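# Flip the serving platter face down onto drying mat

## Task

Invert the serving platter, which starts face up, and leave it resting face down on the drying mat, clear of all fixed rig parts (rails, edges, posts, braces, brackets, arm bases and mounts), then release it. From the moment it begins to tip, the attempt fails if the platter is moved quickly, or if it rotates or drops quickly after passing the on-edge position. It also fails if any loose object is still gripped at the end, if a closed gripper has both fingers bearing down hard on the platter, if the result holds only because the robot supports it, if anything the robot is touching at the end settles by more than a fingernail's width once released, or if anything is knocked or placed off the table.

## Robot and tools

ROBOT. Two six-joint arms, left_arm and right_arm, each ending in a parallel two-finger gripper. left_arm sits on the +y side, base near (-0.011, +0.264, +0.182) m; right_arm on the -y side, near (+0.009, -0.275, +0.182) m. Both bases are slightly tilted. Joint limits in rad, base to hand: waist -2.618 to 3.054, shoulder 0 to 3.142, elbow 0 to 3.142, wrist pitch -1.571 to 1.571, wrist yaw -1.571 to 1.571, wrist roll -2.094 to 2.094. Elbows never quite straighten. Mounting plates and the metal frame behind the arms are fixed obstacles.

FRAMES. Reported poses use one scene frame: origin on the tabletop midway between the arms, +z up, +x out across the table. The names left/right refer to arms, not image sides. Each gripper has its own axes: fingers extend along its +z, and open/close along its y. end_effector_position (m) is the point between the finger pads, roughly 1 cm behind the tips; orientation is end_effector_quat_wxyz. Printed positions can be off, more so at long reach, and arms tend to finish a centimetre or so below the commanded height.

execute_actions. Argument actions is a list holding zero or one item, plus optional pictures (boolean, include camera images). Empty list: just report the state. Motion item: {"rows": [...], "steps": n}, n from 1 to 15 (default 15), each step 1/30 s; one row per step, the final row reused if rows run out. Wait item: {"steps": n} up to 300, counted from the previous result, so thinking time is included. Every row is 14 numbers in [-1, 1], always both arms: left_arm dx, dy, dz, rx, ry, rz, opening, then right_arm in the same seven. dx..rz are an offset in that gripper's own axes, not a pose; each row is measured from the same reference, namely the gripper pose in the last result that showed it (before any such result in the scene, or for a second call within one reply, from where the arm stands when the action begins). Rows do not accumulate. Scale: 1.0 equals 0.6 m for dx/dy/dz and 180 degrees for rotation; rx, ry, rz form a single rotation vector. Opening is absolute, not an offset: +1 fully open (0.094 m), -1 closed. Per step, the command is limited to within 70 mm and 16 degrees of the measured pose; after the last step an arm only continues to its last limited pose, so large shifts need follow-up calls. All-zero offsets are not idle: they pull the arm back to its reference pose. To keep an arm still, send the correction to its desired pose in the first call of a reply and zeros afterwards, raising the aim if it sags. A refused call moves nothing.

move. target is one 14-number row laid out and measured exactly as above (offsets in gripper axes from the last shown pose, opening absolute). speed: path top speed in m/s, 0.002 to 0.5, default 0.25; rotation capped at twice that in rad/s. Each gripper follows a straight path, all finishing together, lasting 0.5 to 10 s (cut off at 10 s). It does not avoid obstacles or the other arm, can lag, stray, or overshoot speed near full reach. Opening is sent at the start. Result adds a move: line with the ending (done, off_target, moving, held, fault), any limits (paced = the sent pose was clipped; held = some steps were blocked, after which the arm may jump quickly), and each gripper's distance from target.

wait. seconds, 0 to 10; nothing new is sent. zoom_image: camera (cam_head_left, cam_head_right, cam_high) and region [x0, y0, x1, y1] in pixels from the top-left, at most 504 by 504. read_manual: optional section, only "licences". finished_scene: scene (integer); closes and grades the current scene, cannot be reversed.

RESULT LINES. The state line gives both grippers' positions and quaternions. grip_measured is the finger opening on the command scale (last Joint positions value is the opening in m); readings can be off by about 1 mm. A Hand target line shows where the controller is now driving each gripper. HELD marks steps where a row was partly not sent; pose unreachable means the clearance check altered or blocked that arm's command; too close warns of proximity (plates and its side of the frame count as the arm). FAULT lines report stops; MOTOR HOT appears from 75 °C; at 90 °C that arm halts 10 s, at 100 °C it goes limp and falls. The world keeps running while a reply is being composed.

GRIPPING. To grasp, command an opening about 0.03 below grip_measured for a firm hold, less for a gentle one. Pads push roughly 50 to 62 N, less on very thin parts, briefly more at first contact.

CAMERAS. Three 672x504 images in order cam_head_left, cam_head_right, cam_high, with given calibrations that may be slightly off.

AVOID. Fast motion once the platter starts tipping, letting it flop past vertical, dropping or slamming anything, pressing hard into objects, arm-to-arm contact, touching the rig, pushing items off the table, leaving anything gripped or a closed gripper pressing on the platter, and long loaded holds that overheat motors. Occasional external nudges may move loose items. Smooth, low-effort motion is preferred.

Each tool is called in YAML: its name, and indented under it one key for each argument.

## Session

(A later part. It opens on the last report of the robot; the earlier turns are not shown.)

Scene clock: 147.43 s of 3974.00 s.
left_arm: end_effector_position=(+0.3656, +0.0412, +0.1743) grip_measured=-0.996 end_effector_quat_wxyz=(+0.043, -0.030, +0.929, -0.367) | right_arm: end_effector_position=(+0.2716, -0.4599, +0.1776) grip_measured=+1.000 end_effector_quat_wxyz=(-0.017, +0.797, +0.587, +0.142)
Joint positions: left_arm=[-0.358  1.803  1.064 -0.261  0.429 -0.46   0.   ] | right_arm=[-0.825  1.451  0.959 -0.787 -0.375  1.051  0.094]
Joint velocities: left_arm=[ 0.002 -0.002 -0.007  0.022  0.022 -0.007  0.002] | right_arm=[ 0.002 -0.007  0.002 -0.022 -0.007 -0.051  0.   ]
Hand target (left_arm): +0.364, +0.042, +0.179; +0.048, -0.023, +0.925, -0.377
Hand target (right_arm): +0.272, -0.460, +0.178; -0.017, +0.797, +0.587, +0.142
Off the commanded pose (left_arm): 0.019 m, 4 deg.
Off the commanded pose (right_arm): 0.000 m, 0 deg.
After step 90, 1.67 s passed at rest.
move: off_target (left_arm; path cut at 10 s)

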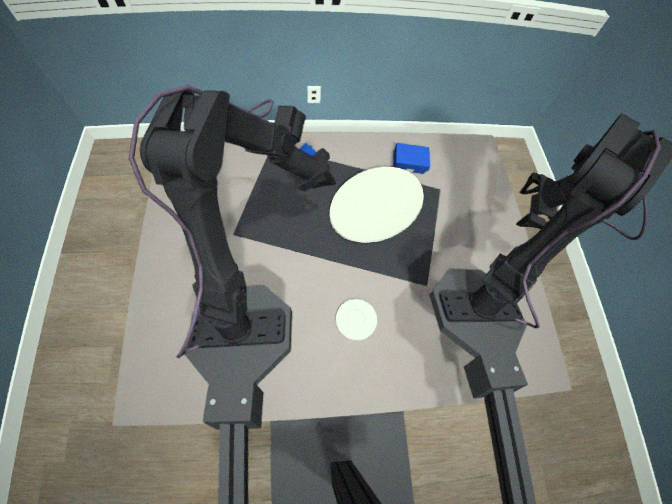

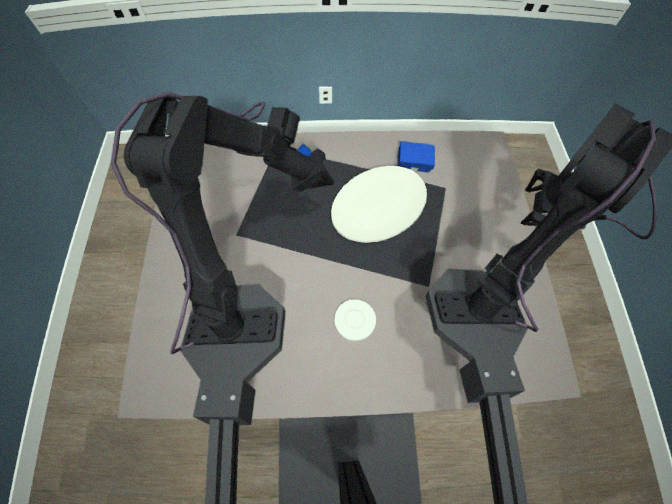

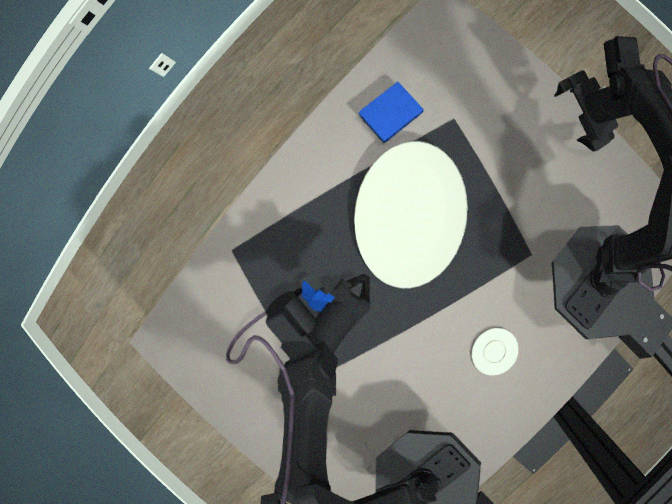

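move:
  target: [0.1,0.1,0,0,0,0.75,0.1,0,0,0,0,0,0,1]

Scene clock: 167.03 s of 3974.00 s.
left_arm: end_effector_position=(+0.3086, +0.0776, +0.1257) grip_measured=+0.098 end_effector_quat_wxyz=(+0.347, +0.849, +0.387, -0.096) | right_arm: end_effector_position=(+0.2716, -0.4599, +0.1776) grip_measured=+1.000 end_effector_quat_wxyz=(-0.017, +0.797, +0.587, +0.142)
Joint positions: left_arm=[-0.282  1.756  0.742 -0.023  0.448  1.967  0.052] | right_arm=[-0.825  1.451  0.959 -0.787 -0.375  1.051  0.094]
Joint velocities: left_arm=[-0.012 -0.012  0.027 -0.081 -0.007  0.051 -0.   ] | right_arm=[-0.002  0.012 -0.007 -0.007 -0.022  0.051  0.   ]
Hand target (left_arm): +0.305, +0.079, +0.129; +0.356, +0.847, +0.383, -0.101
Hand target (right_arm): +0.272, -0.460, +0.178; -0.017, +0.797, +0.587, +0.142
Off the commanded pose (left_arm): 0.006 m, 1 deg.
Off the commanded pose (right_arm): 0.000 m, 0 deg.
move: done

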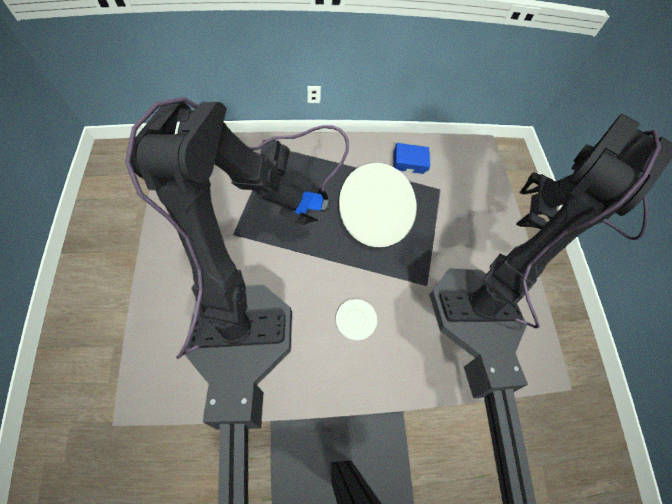

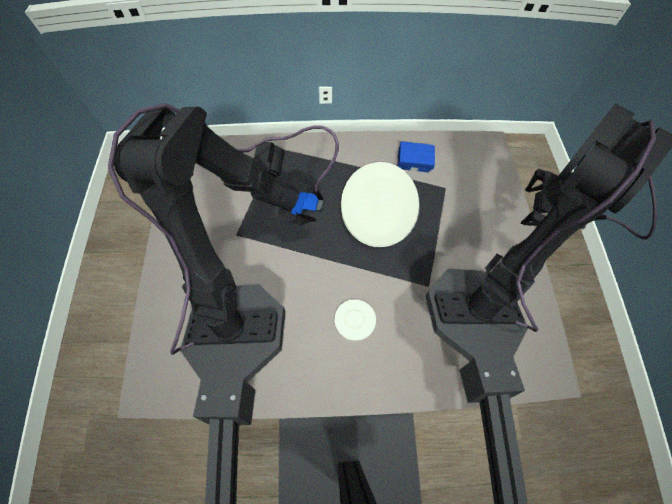

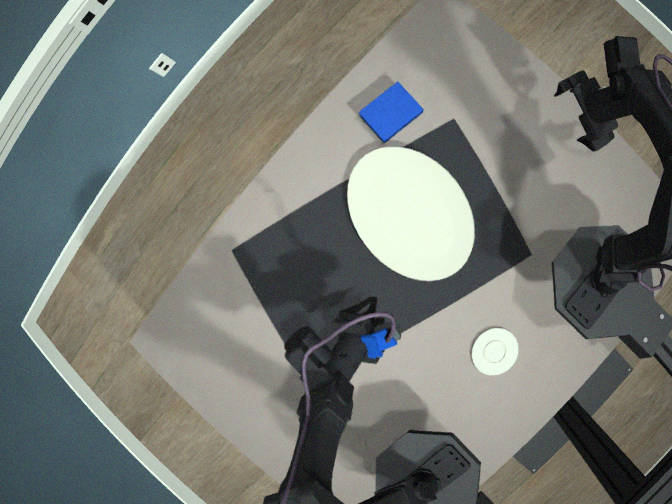

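move:
  target: [0.003,-0.068,0.145,-0.088,0.096,0.107,0.1,0,0,0,0,0,0,1]
  speed: 0.1

zoom_image:
  camera: "cam_high"
  region: [320,200,500,360]

Scene clock: 184.33 s of 3974.00 s.
left_arm: end_effector_position=(+0.3043, +0.0412, +0.0435) grip_measured=+0.098 end_effector_quat_wxyz=(+0.413, +0.845, +0.304, +0.155) | right_arm: end_effector_position=(+0.2716, -0.4599, +0.1776) grip_measured=+1.000 end_effector_quat_wxyz=(-0.017, +0.797, +0.587, +0.142)
Joint positions: left_arm=[-0.449  2.364  0.498  1.292  0.158  2.043  0.052] | right_arm=[-0.825  1.451  0.959 -0.787 -0.375  1.051  0.094]
Joint velocities: left_arm=[-0.012  0.007 -0.002 -0.037 -0.081 -0.007 -0.   ] | right_arm=[-0.002  0.012  0.002  0.037 -0.037 -0.051  0.   ]
Hand target (left_arm): +0.292, +0.039, +0.039; +0.408, +0.851, +0.297, +0.144
Hand target (right_arm): +0.272, -0.460, +0.178; -0.017, +0.797, +0.587, +0.142
Off the commanded pose (left_arm): 0.015 m, 2 deg.
Off the commanded pose (right_arm): 0.000 m, 0 deg.
move: off_target (left_arm)

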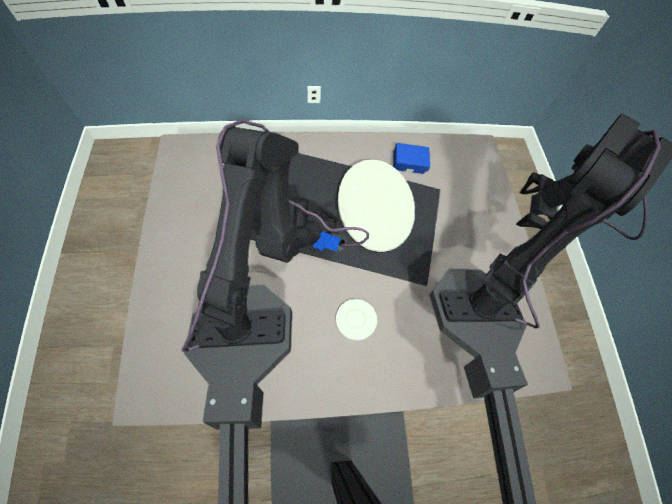

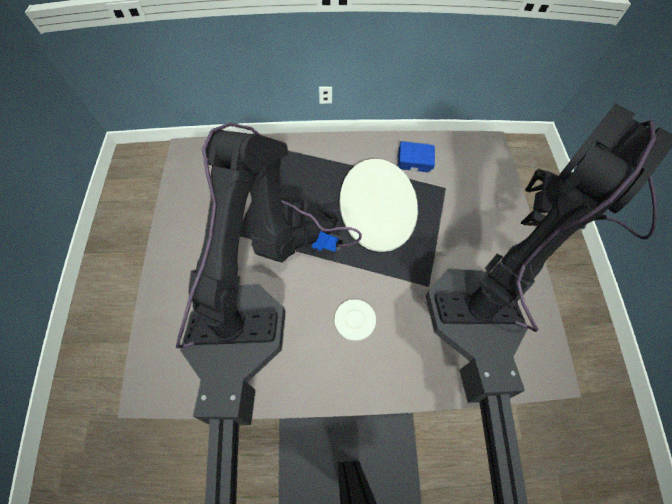

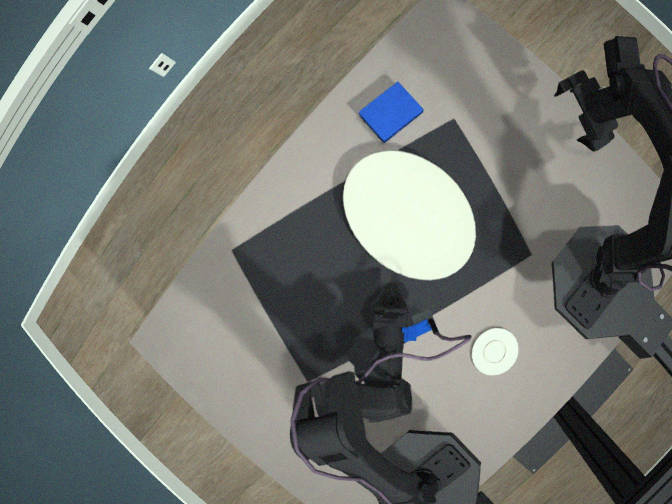

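Region (320, 200, 500, 360) of cam_high's 672x504 image, scaled by 2.800, with more detail than that image has.

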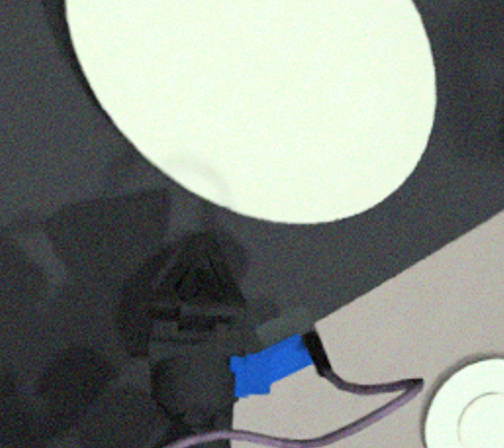

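move:
  target: [0,0.064,0.103,0,0,0,0.1,0,0,0,0,0,0,1]
  speed: 0.04

zoom_image:
  camera: "cam_high"
  region: [320,200,500,360]

move:
  target: [0,0,0,0,0,0,-1,0,0,0,0,0,0,1]

move:
  target: [0,0.14,-0.17,0.12,0,0,-1,0,0,0,0,0,0,1]
  speed: 0.025

Scene clock: 193.53 s of 3974.00 s.
left_arm: end_effector_position=(+0.3515, -0.0049, +0.0372) grip_measured=+0.099 end_effector_quat_wxyz=(+0.408, +0.845, +0.305, +0.163) | right_arm: end_effector_position=(+0.2716, -0.4599, +0.1776) grip_measured=+1.000 end_effector_quat_wxyz=(-0.017, +0.797, +0.587, +0.142)
Joint positions: left_arm=[-0.518  2.389  0.757  1.064  0.083  2.012  0.052] | right_arm=[-0.825  1.451  0.959 -0.787 -0.375  1.051  0.094]
Joint velocities: left_arm=[-0.012  0.007  0.002 -0.022 -0.037 -0.037  0.   ] | right_arm=[ 0.002 -0.017 -0.012  0.11  -0.051  0.007  0.   ]
Hand target (left_arm): +0.351, -0.014, +0.037; +0.412, +0.845, +0.303, +0.155
Hand target (right_arm): +0.272, -0.460, +0.178; -0.017, +0.797, +0.587, +0.142
Off the commanded pose (left_arm): 0.009 m, 1 deg.
Off the commanded pose (right_arm): 0.000 m, 0 deg.
move: done

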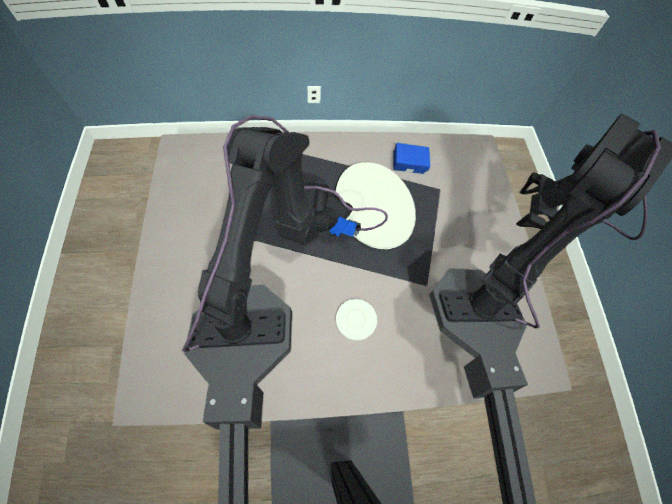

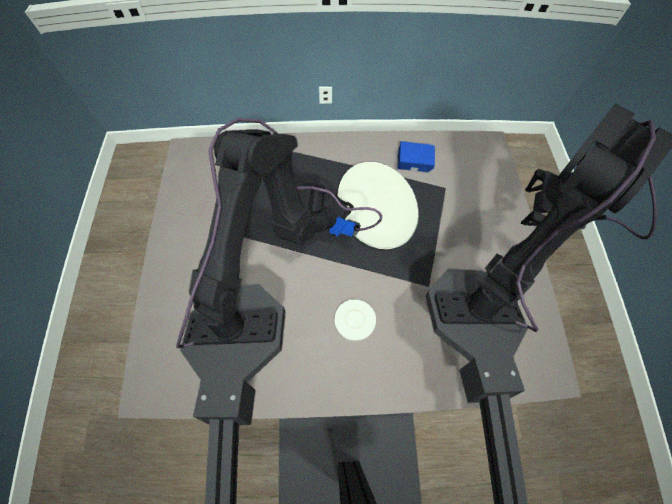

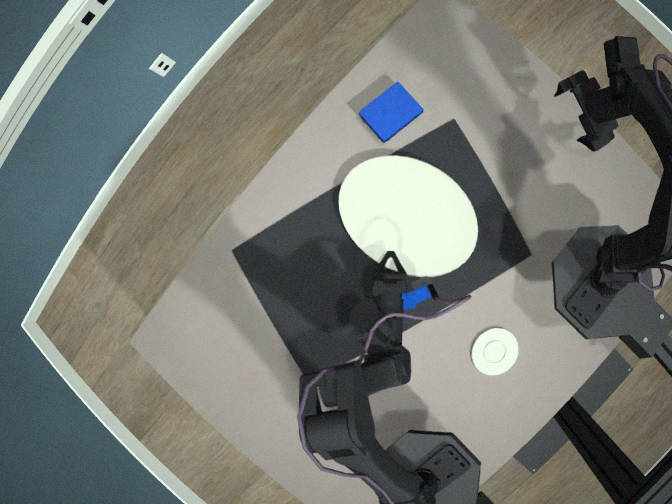

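Region (320, 200, 500, 360) of cam_high's 672x504 image, scaled by 2.800, with more detail than that image has.

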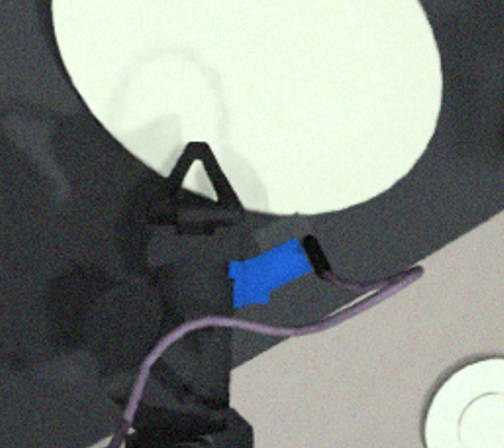

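Scene clock: 194.17 s of 3974.00 s.
left_arm: end_effector_position=(+0.3566, -0.0151, +0.0529) grip_measured=-0.827 end_effector_quat_wxyz=(+0.438, +0.838, +0.271, +0.179) | right_arm: end_effector_position=(+0.2716, -0.4599, +0.1776) grip_measured=+1.000 end_effector_quat_wxyz=(-0.017, +0.797, +0.587, +0.142)
Joint positions: left_arm=[-0.522  2.385  0.756  1.125  0.128  2.058  0.008] | right_arm=[-0.825  1.451  0.959 -0.787 -0.375  1.051  0.094]
Joint velocities: left_arm=[-0.017 -0.002  0.007 -0.066  0.051 -0.037 -0.   ] | right_arm=[ 0.002 -0.012 -0.012 -0.051 -0.037 -0.051  0.   ]
Hand target (left_arm): +0.351, -0.004, +0.038; +0.408, +0.845, +0.304, +0.164
Hand target (right_arm): +0.272, -0.460, +0.178; -0.017, +0.797, +0.587, +0.142
Off the commanded pose (left_arm): 0.019 m, 6 deg.
Off the commanded pose (right_arm): 0.000 m, 0 deg.
move: off_target (left_arm)

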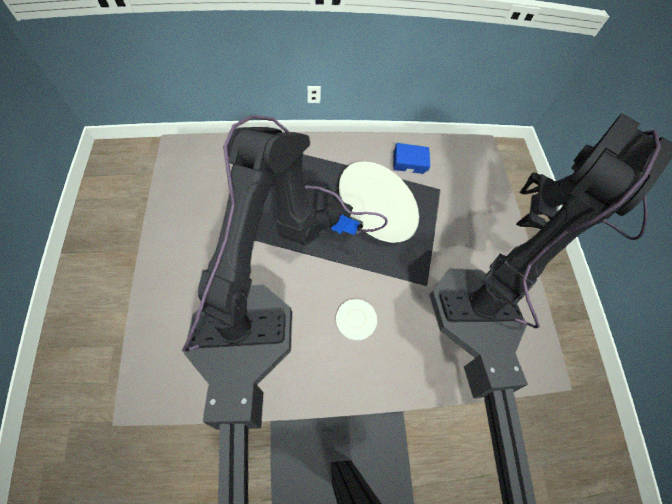

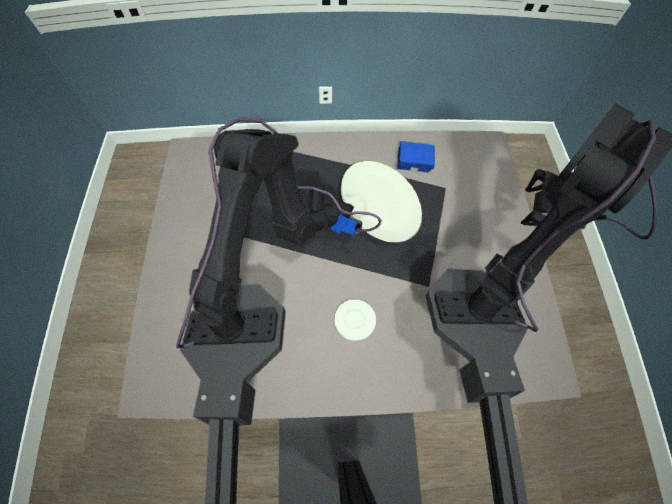

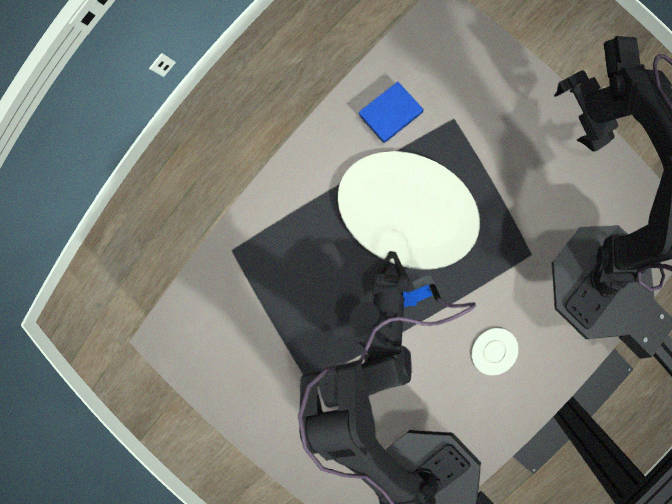

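Scene clock: 201.93 s of 3974.00 s.
left_arm: end_effector_position=(+0.3145, +0.0267, +0.1511) grip_measured=-0.851 end_effector_quat_wxyz=(+0.242, +0.917, +0.295, +0.118) | right_arm: end_effector_position=(+0.2716, -0.4599, +0.1776) grip_measured=+1.000 end_effector_quat_wxyz=(-0.017, +0.797, +0.587, +0.142)
Joint positions: left_arm=[-0.69   1.725  0.775  0.039 -0.189  1.955  0.007] | right_arm=[-0.825  1.451  0.959 -0.787 -0.375  1.051  0.094]
Joint velocities: left_arm=[-0.017 -0.022  0.007 -0.037  0.022 -0.051  0.   ] | right_arm=[ 0.002 -0.017  0.022  0.007 -0.022 -0.022  0.   ]
Hand target (left_arm): +0.324, +0.013, +0.178; +0.274, +0.906, +0.299, +0.124
Hand target (right_arm): +0.272, -0.460, +0.178; -0.017, +0.797, +0.587, +0.142
Off the commanded pose (left_arm): 0.035 m, 4 deg.
Off the commanded pose (right_arm): 0.000 m, 0 deg.
move: off_target (left_arm)

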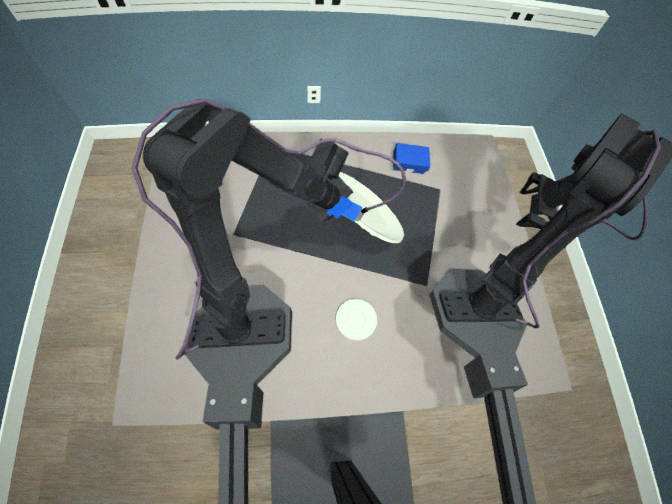

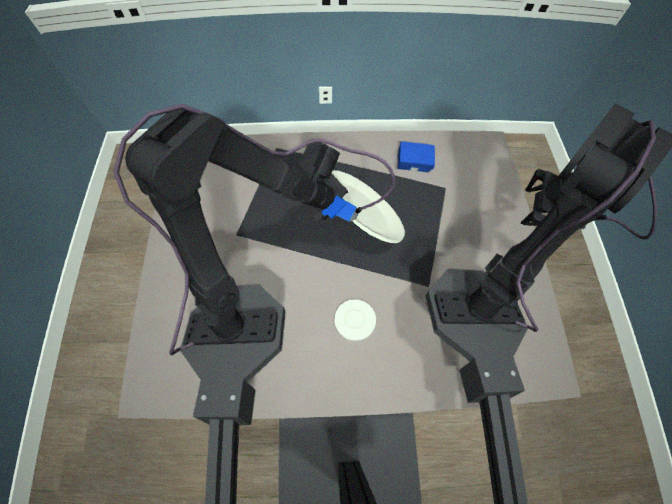

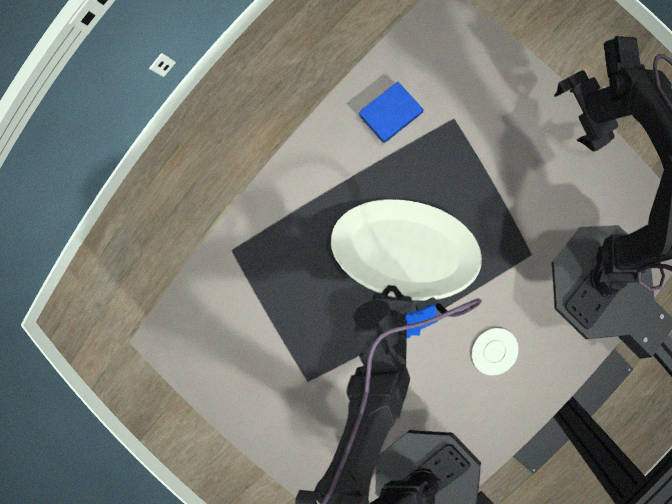

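move:
  target: [-0.065,0.18,-0.18,0.19,0,0,-1,0,0,0,0,0,0,1]
  speed: 0.03

move:
  target: [0,0,-0.05,0,0,-0.5,-1,0,0,0,0,0,0,1]
  speed: 0.1

move:
  target: [0,0,-0.04,0,0,-0.4,-1,0,0,0,0,0,0,1]
  speed: 0.1

Scene clock: 221.13 s of 3974.00 s.
left_arm: end_effector_position=(+0.3014, -0.0214, +0.2647) grip_measured=-0.851 end_effector_quat_wxyz=(-0.070, +0.945, +0.318, +0.024) | right_arm: end_effector_position=(+0.2716, -0.4599, +0.1776) grip_measured=+1.000 end_effector_quat_wxyz=(-0.017, +0.797, +0.587, +0.142)
Joint positions: left_arm=[-0.953  2.235  2.101 -1.541 -0.384  1.476  0.007] | right_arm=[-0.825  1.451  0.959 -0.787 -0.375  1.051  0.094]
Joint velocities: left_arm=[ 0.007 -0.017 -0.002 -0.066 -0.037  0.007  0.   ] | right_arm=[ 0.017  0.007  0.002  0.037 -0.022  0.007  0.   ]
Hand target (left_arm): +0.298, -0.029, +0.297; -0.036, +0.948, +0.316, +0.026
Hand target (right_arm): +0.272, -0.460, +0.178; -0.017, +0.797, +0.587, +0.142
Off the commanded pose (left_arm): 0.034 m, 4 deg.
Off the commanded pose (right_arm): 0.000 m, 0 deg.
joint sent to its limit (left arm) — the command would take joint 4 (wrist pitch) past its lower limit, so that joint was sent only as far as its limit.
After step 90, 6.03 s passed at rest.
move: off_target (left_arm)

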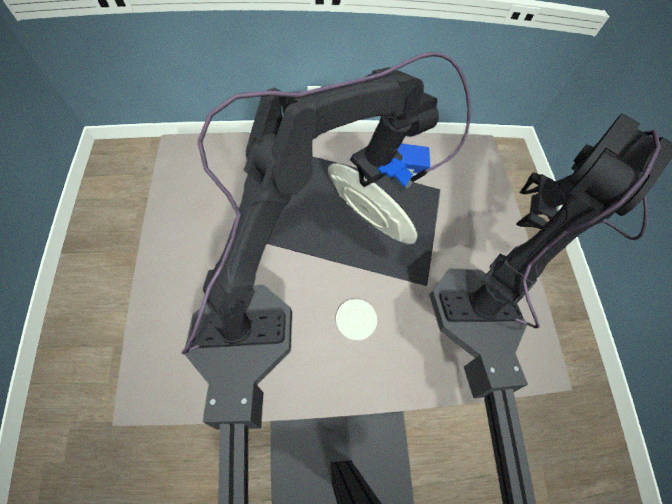

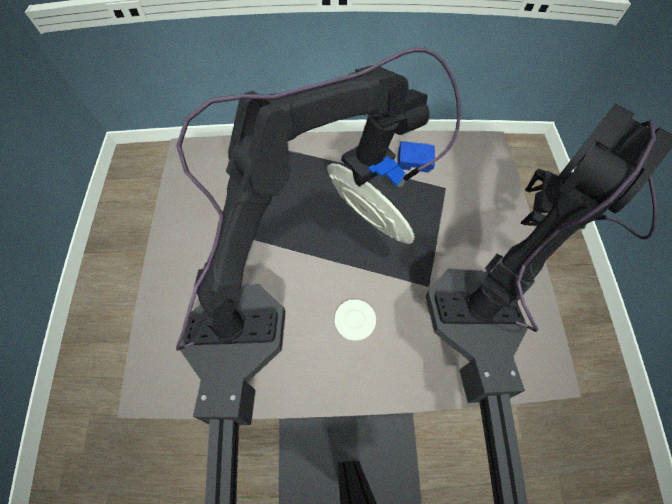

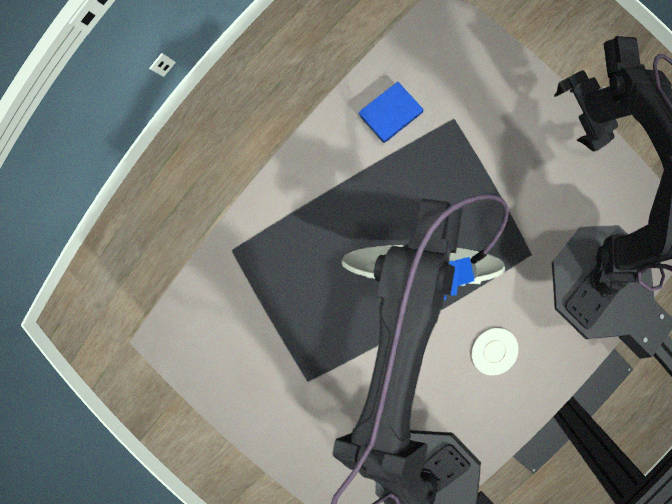

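Scene clock: 229.50 s of 3974.00 s.
left_arm: end_effector_position=(+0.2928, -0.0237, +0.2508) grip_measured=-0.851 end_effector_quat_wxyz=(-0.060, +0.445, +0.892, +0.055) | right_arm: end_effector_position=(+0.2716, -0.4599, +0.1776) grip_measured=+1.000 end_effector_quat_wxyz=(-0.017, +0.797, +0.587, +0.142)
Joint positions: left_arm=[-0.944  2.262  2.092 -1.538 -0.339 -0.089  0.007] | right_arm=[-0.825  1.451  0.959 -0.787 -0.375  1.051  0.094]
Joint velocities: left_arm=[-0.002 -0.012  0.012 -0.095 -0.081 -0.051  0.001] | right_arm=[-0.012 -0.002  0.007 -0.037 -0.007  0.022  0.   ]
Hand target (left_arm): +0.300, -0.024, +0.292; -0.012, +0.443, +0.895, +0.053
Hand target (right_arm): +0.272, -0.460, +0.178; -0.017, +0.797, +0.587, +0.142
Off the commanded pose (left_arm): 0.044 m, 3 deg.
Off the commanded pose (right_arm): 0.000 m, 0 deg.
joint sent to its limit (left arm) — the command would take joint 4 (wrist pitch) past its lower limit, so that joint was sent only as far as its limit.
move: off_target (left_arm)

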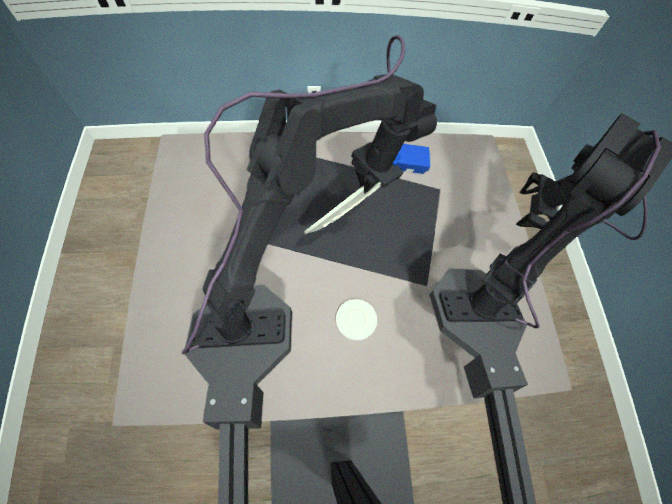

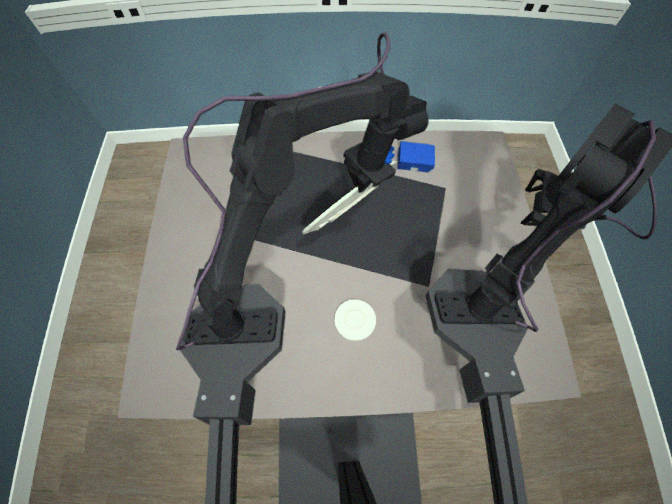

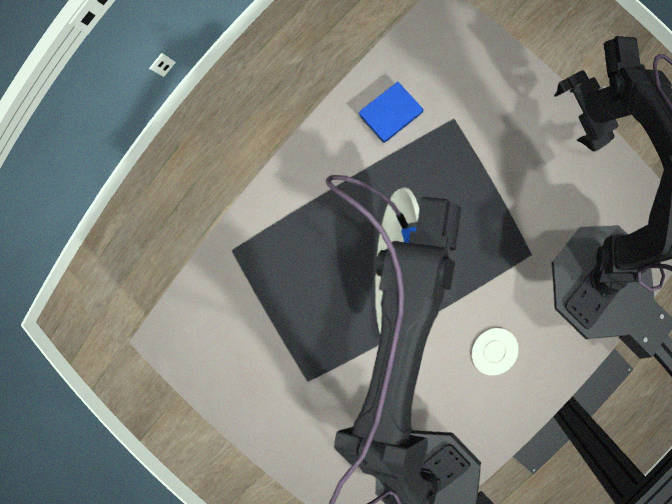

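Scene clock: 236.17 s of 3974.00 s.
left_arm: end_effector_position=(+0.2901, -0.0333, +0.2293) grip_measured=-0.851 end_effector_quat_wxyz=(-0.039, -0.166, +0.982, +0.078) | right_arm: end_effector_position=(+0.2716, -0.4599, +0.1776) grip_measured=+1.000 end_effector_quat_wxyz=(-0.017, +0.797, +0.587, +0.142)
Joint positions: left_arm=[-0.929  2.312  2.094 -1.5   -0.297 -1.335  0.007] | right_arm=[-0.825  1.451  0.959 -0.787 -0.375  1.051  0.094]
Joint velocities: left_arm=[-0.002 -0.012  0.007  0.022 -0.007 -0.051 -0.001] | right_arm=[-0.007  0.007 -0.012  0.022 -0.125 -0.037  0.   ]
Hand target (left_arm): +0.293, -0.026, +0.272; -0.011, -0.165, +0.984, +0.066
Hand target (right_arm): +0.272, -0.460, +0.178; -0.017, +0.797, +0.587, +0.142
Off the commanded pose (left_arm): 0.046 m, 3 deg.
Off the commanded pose (right_arm): 0.000 m, 0 deg.
joint sent to its limit (left arm) — the command would take joint 4 (wrist pitch) past its lower limit, so that joint was sent only as far as its limit.
move: off_target (left_arm)

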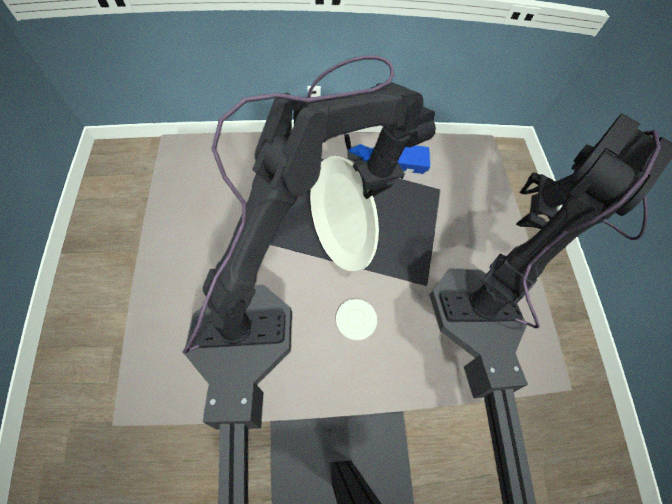

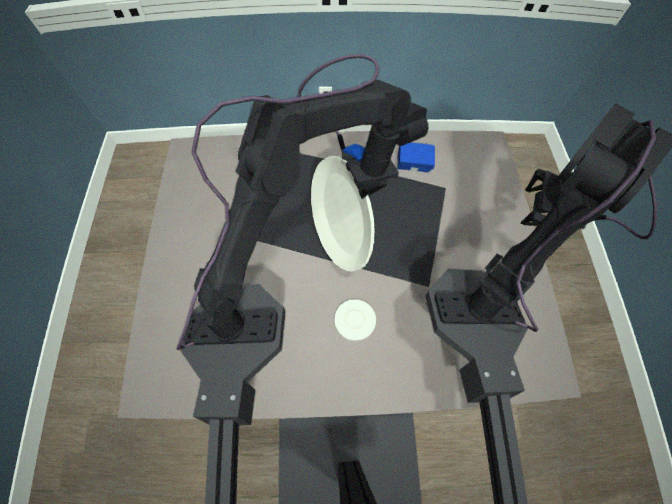

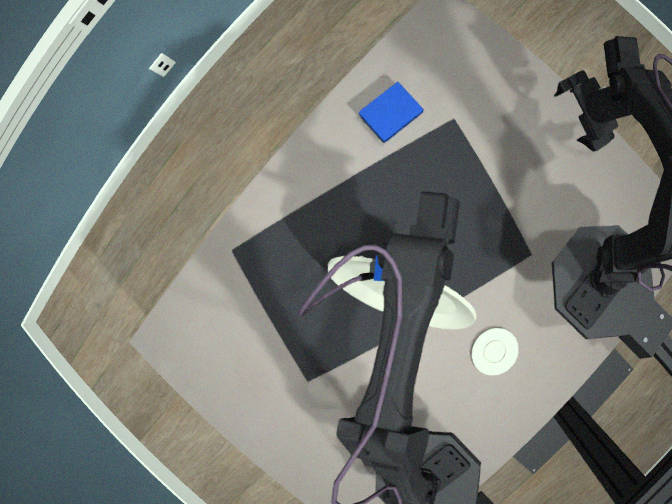

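move:
  target: [0,0,-0.14,0,0,0.15,-1,0,0,0,0,0,0,1]
  speed: 0.04

move:
  target: [-0.1,-0.14,-0.06,0,0,0,-1,0,0,0,0,0,0,1]
  speed: 0.04

Scene clock: 251.37 s of 3974.00 s.
left_arm: end_effector_position=(+0.2949, -0.0453, +0.2656) grip_measured=-0.853 end_effector_quat_wxyz=(-0.039, +0.055, +0.998, +0.021) | right_arm: end_effector_position=(+0.2716, -0.4599, +0.1776) grip_measured=+1.000 end_effector_quat_wxyz=(-0.017, +0.797, +0.587, +0.142)
Joint positions: left_arm=[-0.949  2.267  2.167 -1.527 -0.267 -0.882  0.007] | right_arm=[-0.825  1.451  0.959 -0.787 -0.375  1.051  0.094]
Joint velocities: left_arm=[-0.027  0.002  0.007 -0.007  0.007  0.037 -0.001] | right_arm=[-0.007 -0.002  0.012  0.022  0.051 -0.022  0.   ]
Hand target (left_arm): +0.297, -0.043, +0.309; -0.005, +0.066, +0.998, +0.001
Hand target (right_arm): +0.272, -0.460, +0.178; -0.017, +0.797, +0.587, +0.142
Off the commanded pose (left_arm): 0.047 m, 6 deg.
Off the commanded pose (right_arm): 0.000 m, 0 deg.
joint sent to its limit (left arm) — the command would take joint 4 (wrist pitch) past its lower limit, so that joint was sent only as far as its limit.
After step 90, 6.00 s passed at rest.
move: off_target (left_arm)

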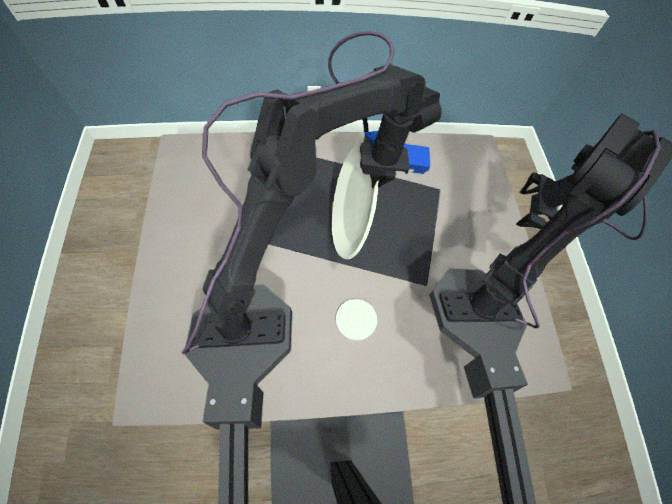

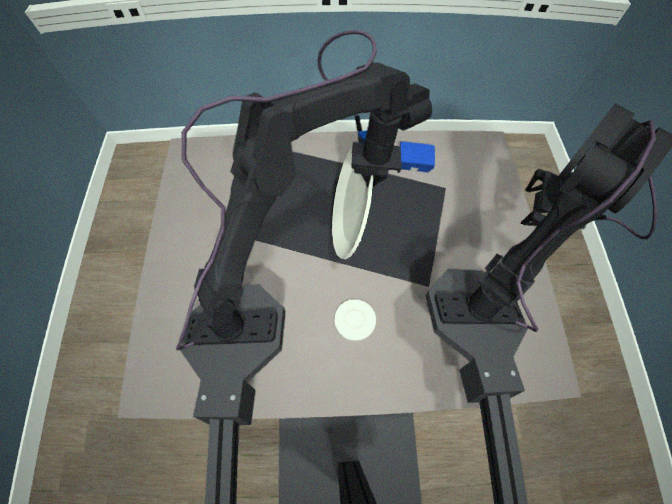

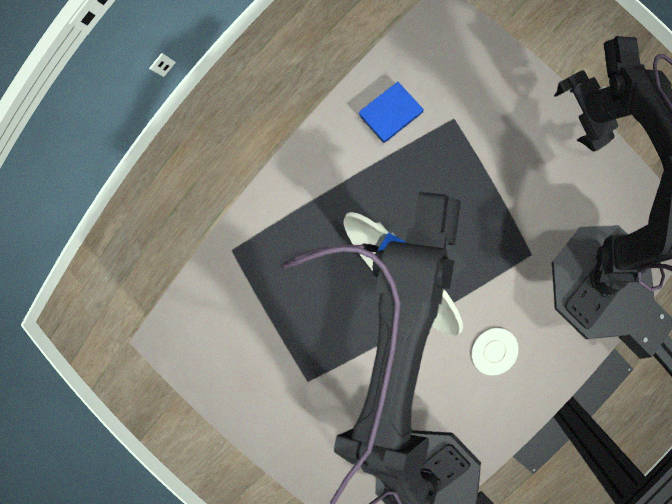

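Scene clock: 254.47 s of 3974.00 s.
left_arm: end_effector_position=(+0.3410, -0.1249, +0.2469) grip_measured=-0.852 end_effector_quat_wxyz=(+0.006, +0.040, +0.998, -0.057) | right_arm: end_effector_position=(+0.2716, -0.4599, +0.1776) grip_measured=+1.000 end_effector_quat_wxyz=(-0.017, +0.797, +0.587, +0.142)
Joint positions: left_arm=[-0.943  2.644  2.787 -1.582 -0.241 -0.853  0.007] | right_arm=[-0.825  1.451  0.959 -0.787 -0.375  1.051  0.094]
Joint velocities: left_arm=[-0.007 -0.007 -0.017 -0.081 -0.022 -0.11  -0.   ] | right_arm=[ 0.007  0.002  0.027 -0.037 -0.007 -0.022  0.   ]
Hand target (left_arm): +0.347, -0.134, +0.293; +0.055, +0.048, +0.993, -0.094
Hand target (right_arm): +0.272, -0.460, +0.178; -0.017, +0.797, +0.587, +0.142
Off the commanded pose (left_arm): 0.049 m, 10 deg.
Off the commanded pose (right_arm): 0.000 m, 0 deg.
joint sent to its limit (left arm) — the command would take joint 4 (wrist pitch) past its lower limit, so that joint was sent only as far as its limit.
move: off_target (left_arm)

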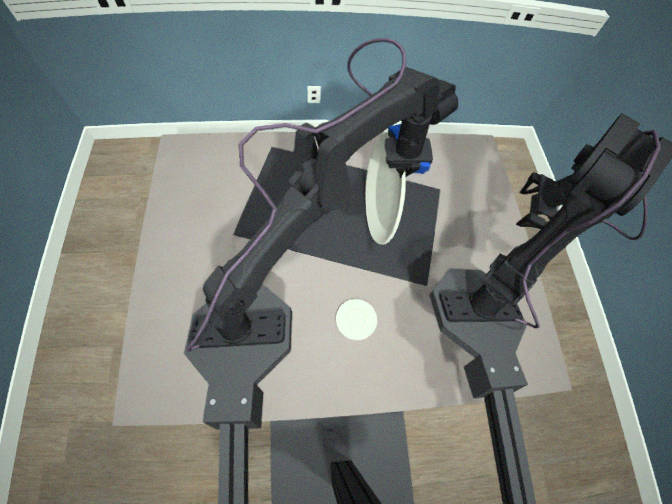

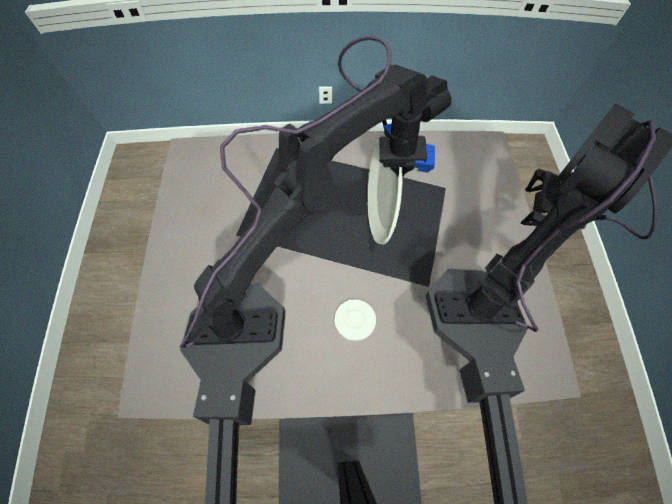

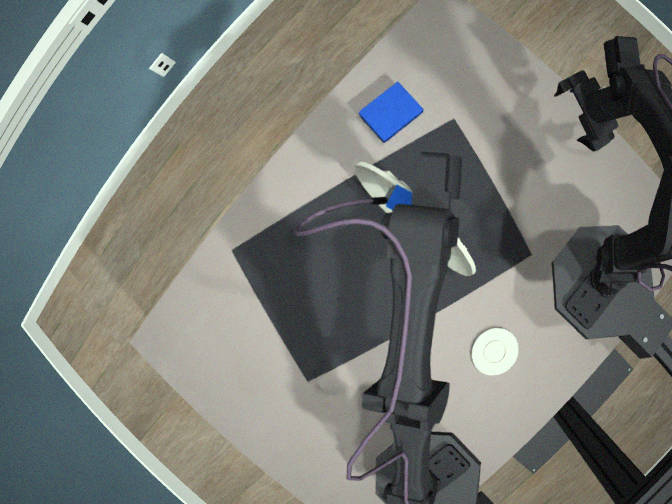

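move:
  target: [0,0.19,0.03,0.15,0,0,-1,0,0,0,0,0,0,1]
  speed: 0.02

Scene clock: 268.67 s of 3974.00 s.
left_arm: end_effector_position=(+0.3452, -0.0338, +0.2294) grip_measured=-0.855 end_effector_quat_wxyz=(-0.012, +0.032, +0.965, -0.260) | right_arm: end_effector_position=(+0.2716, -0.4599, +0.1776) grip_measured=+1.000 end_effector_quat_wxyz=(-0.017, +0.797, +0.587, +0.142)
Joint positions: left_arm=[-0.658  1.925  1.508 -0.751  0.162 -0.579  0.007] | right_arm=[-0.825  1.451  0.959 -0.787 -0.375  1.051  0.094]
Joint velocities: left_arm=[ 0.002  0.017 -0.002 -0.095 -0.007 -0.066 -0.   ] | right_arm=[ 0.002  0.022  0.017 -0.022  0.037  0.081  0.   ]
Hand target (left_arm): +0.346, -0.031, +0.219; -0.003, +0.041, +0.966, -0.254
Hand target (right_arm): +0.272, -0.460, +0.178; -0.017, +0.797, +0.587, +0.142
Off the commanded pose (left_arm): 0.024 m, 4 deg.
Off the commanded pose (right_arm): 0.000 m, 0 deg.
After step 90, 1.00 s passed at rest.
move: off_target (left_arm; path cut at 10 s)

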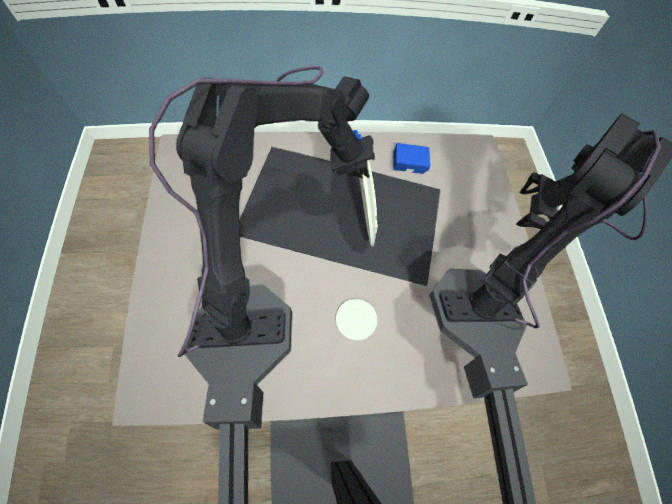

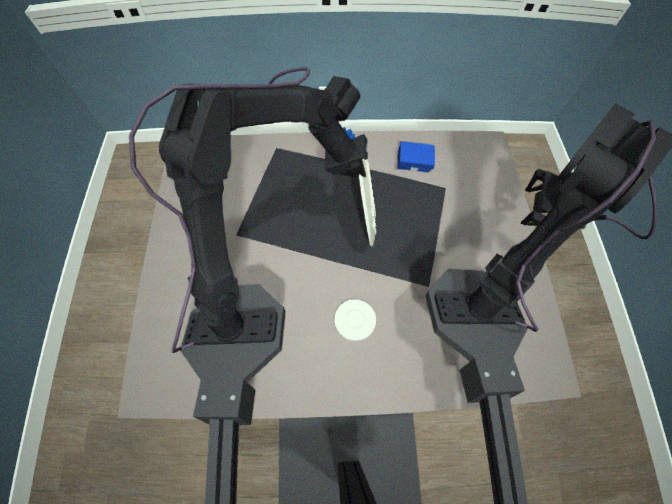

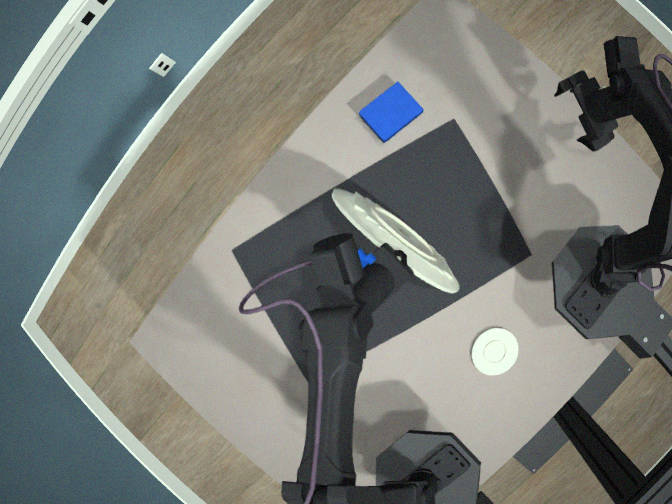

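move:
  target: [0,0.2,0.02,0.13,0,0,-1,0,0,0,0,0,0,1]
  speed: 0.02

Scene clock: 285.23 s of 3974.00 s.
left_arm: end_effector_position=(+0.3538, +0.0610, +0.1876) grip_measured=-0.855 end_effector_quat_wxyz=(-0.027, +0.015, +0.880, -0.475) | right_arm: end_effector_position=(+0.2716, -0.4599, +0.1776) grip_measured=+1.000 end_effector_quat_wxyz=(-0.017, +0.797, +0.587, +0.142)
Joint positions: left_arm=[-0.203  1.862  1.139 -0.468  0.779 -0.217  0.007] | right_arm=[-0.825  1.451  0.959 -0.787 -0.375  1.051  0.094]
Joint velocities: left_arm=[ 0.002 -0.012 -0.002  0.066 -0.022  0.037  0.   ] | right_arm=[-0.002  0.002 -0.012 -0.022 -0.081  0.037  0.   ]
Hand target (left_arm): +0.350, +0.061, +0.162; -0.019, +0.030, +0.893, -0.448
Hand target (right_arm): +0.272, -0.460, +0.178; -0.017, +0.797, +0.587, +0.142
Off the commanded pose (left_arm): 0.029 m, 4 deg.
Off the commanded pose (right_arm): 0.000 m, 0 deg.
After step 90, 3.37 s passed at rest.
move: off_target (left_arm; path cut at 10 s)

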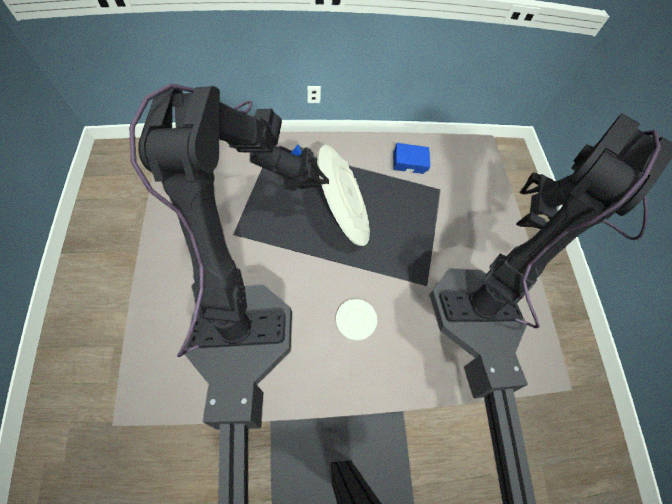

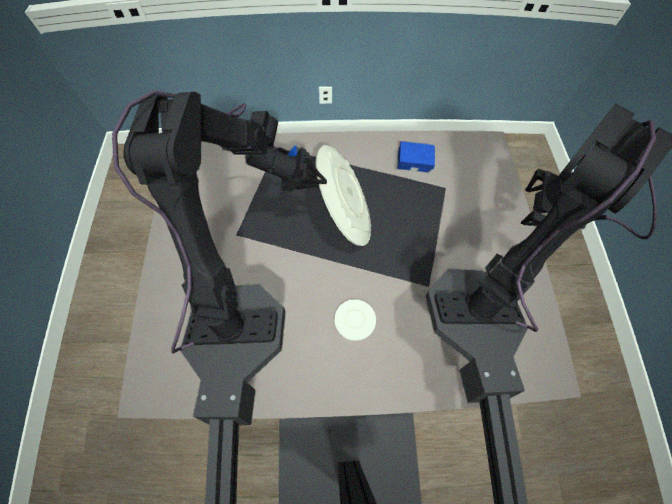

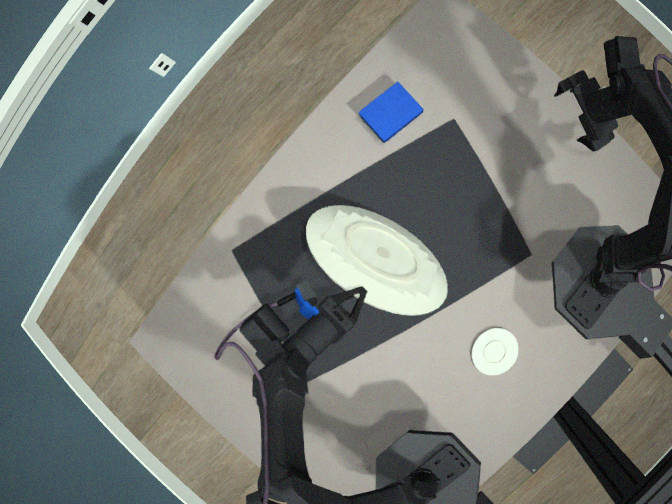

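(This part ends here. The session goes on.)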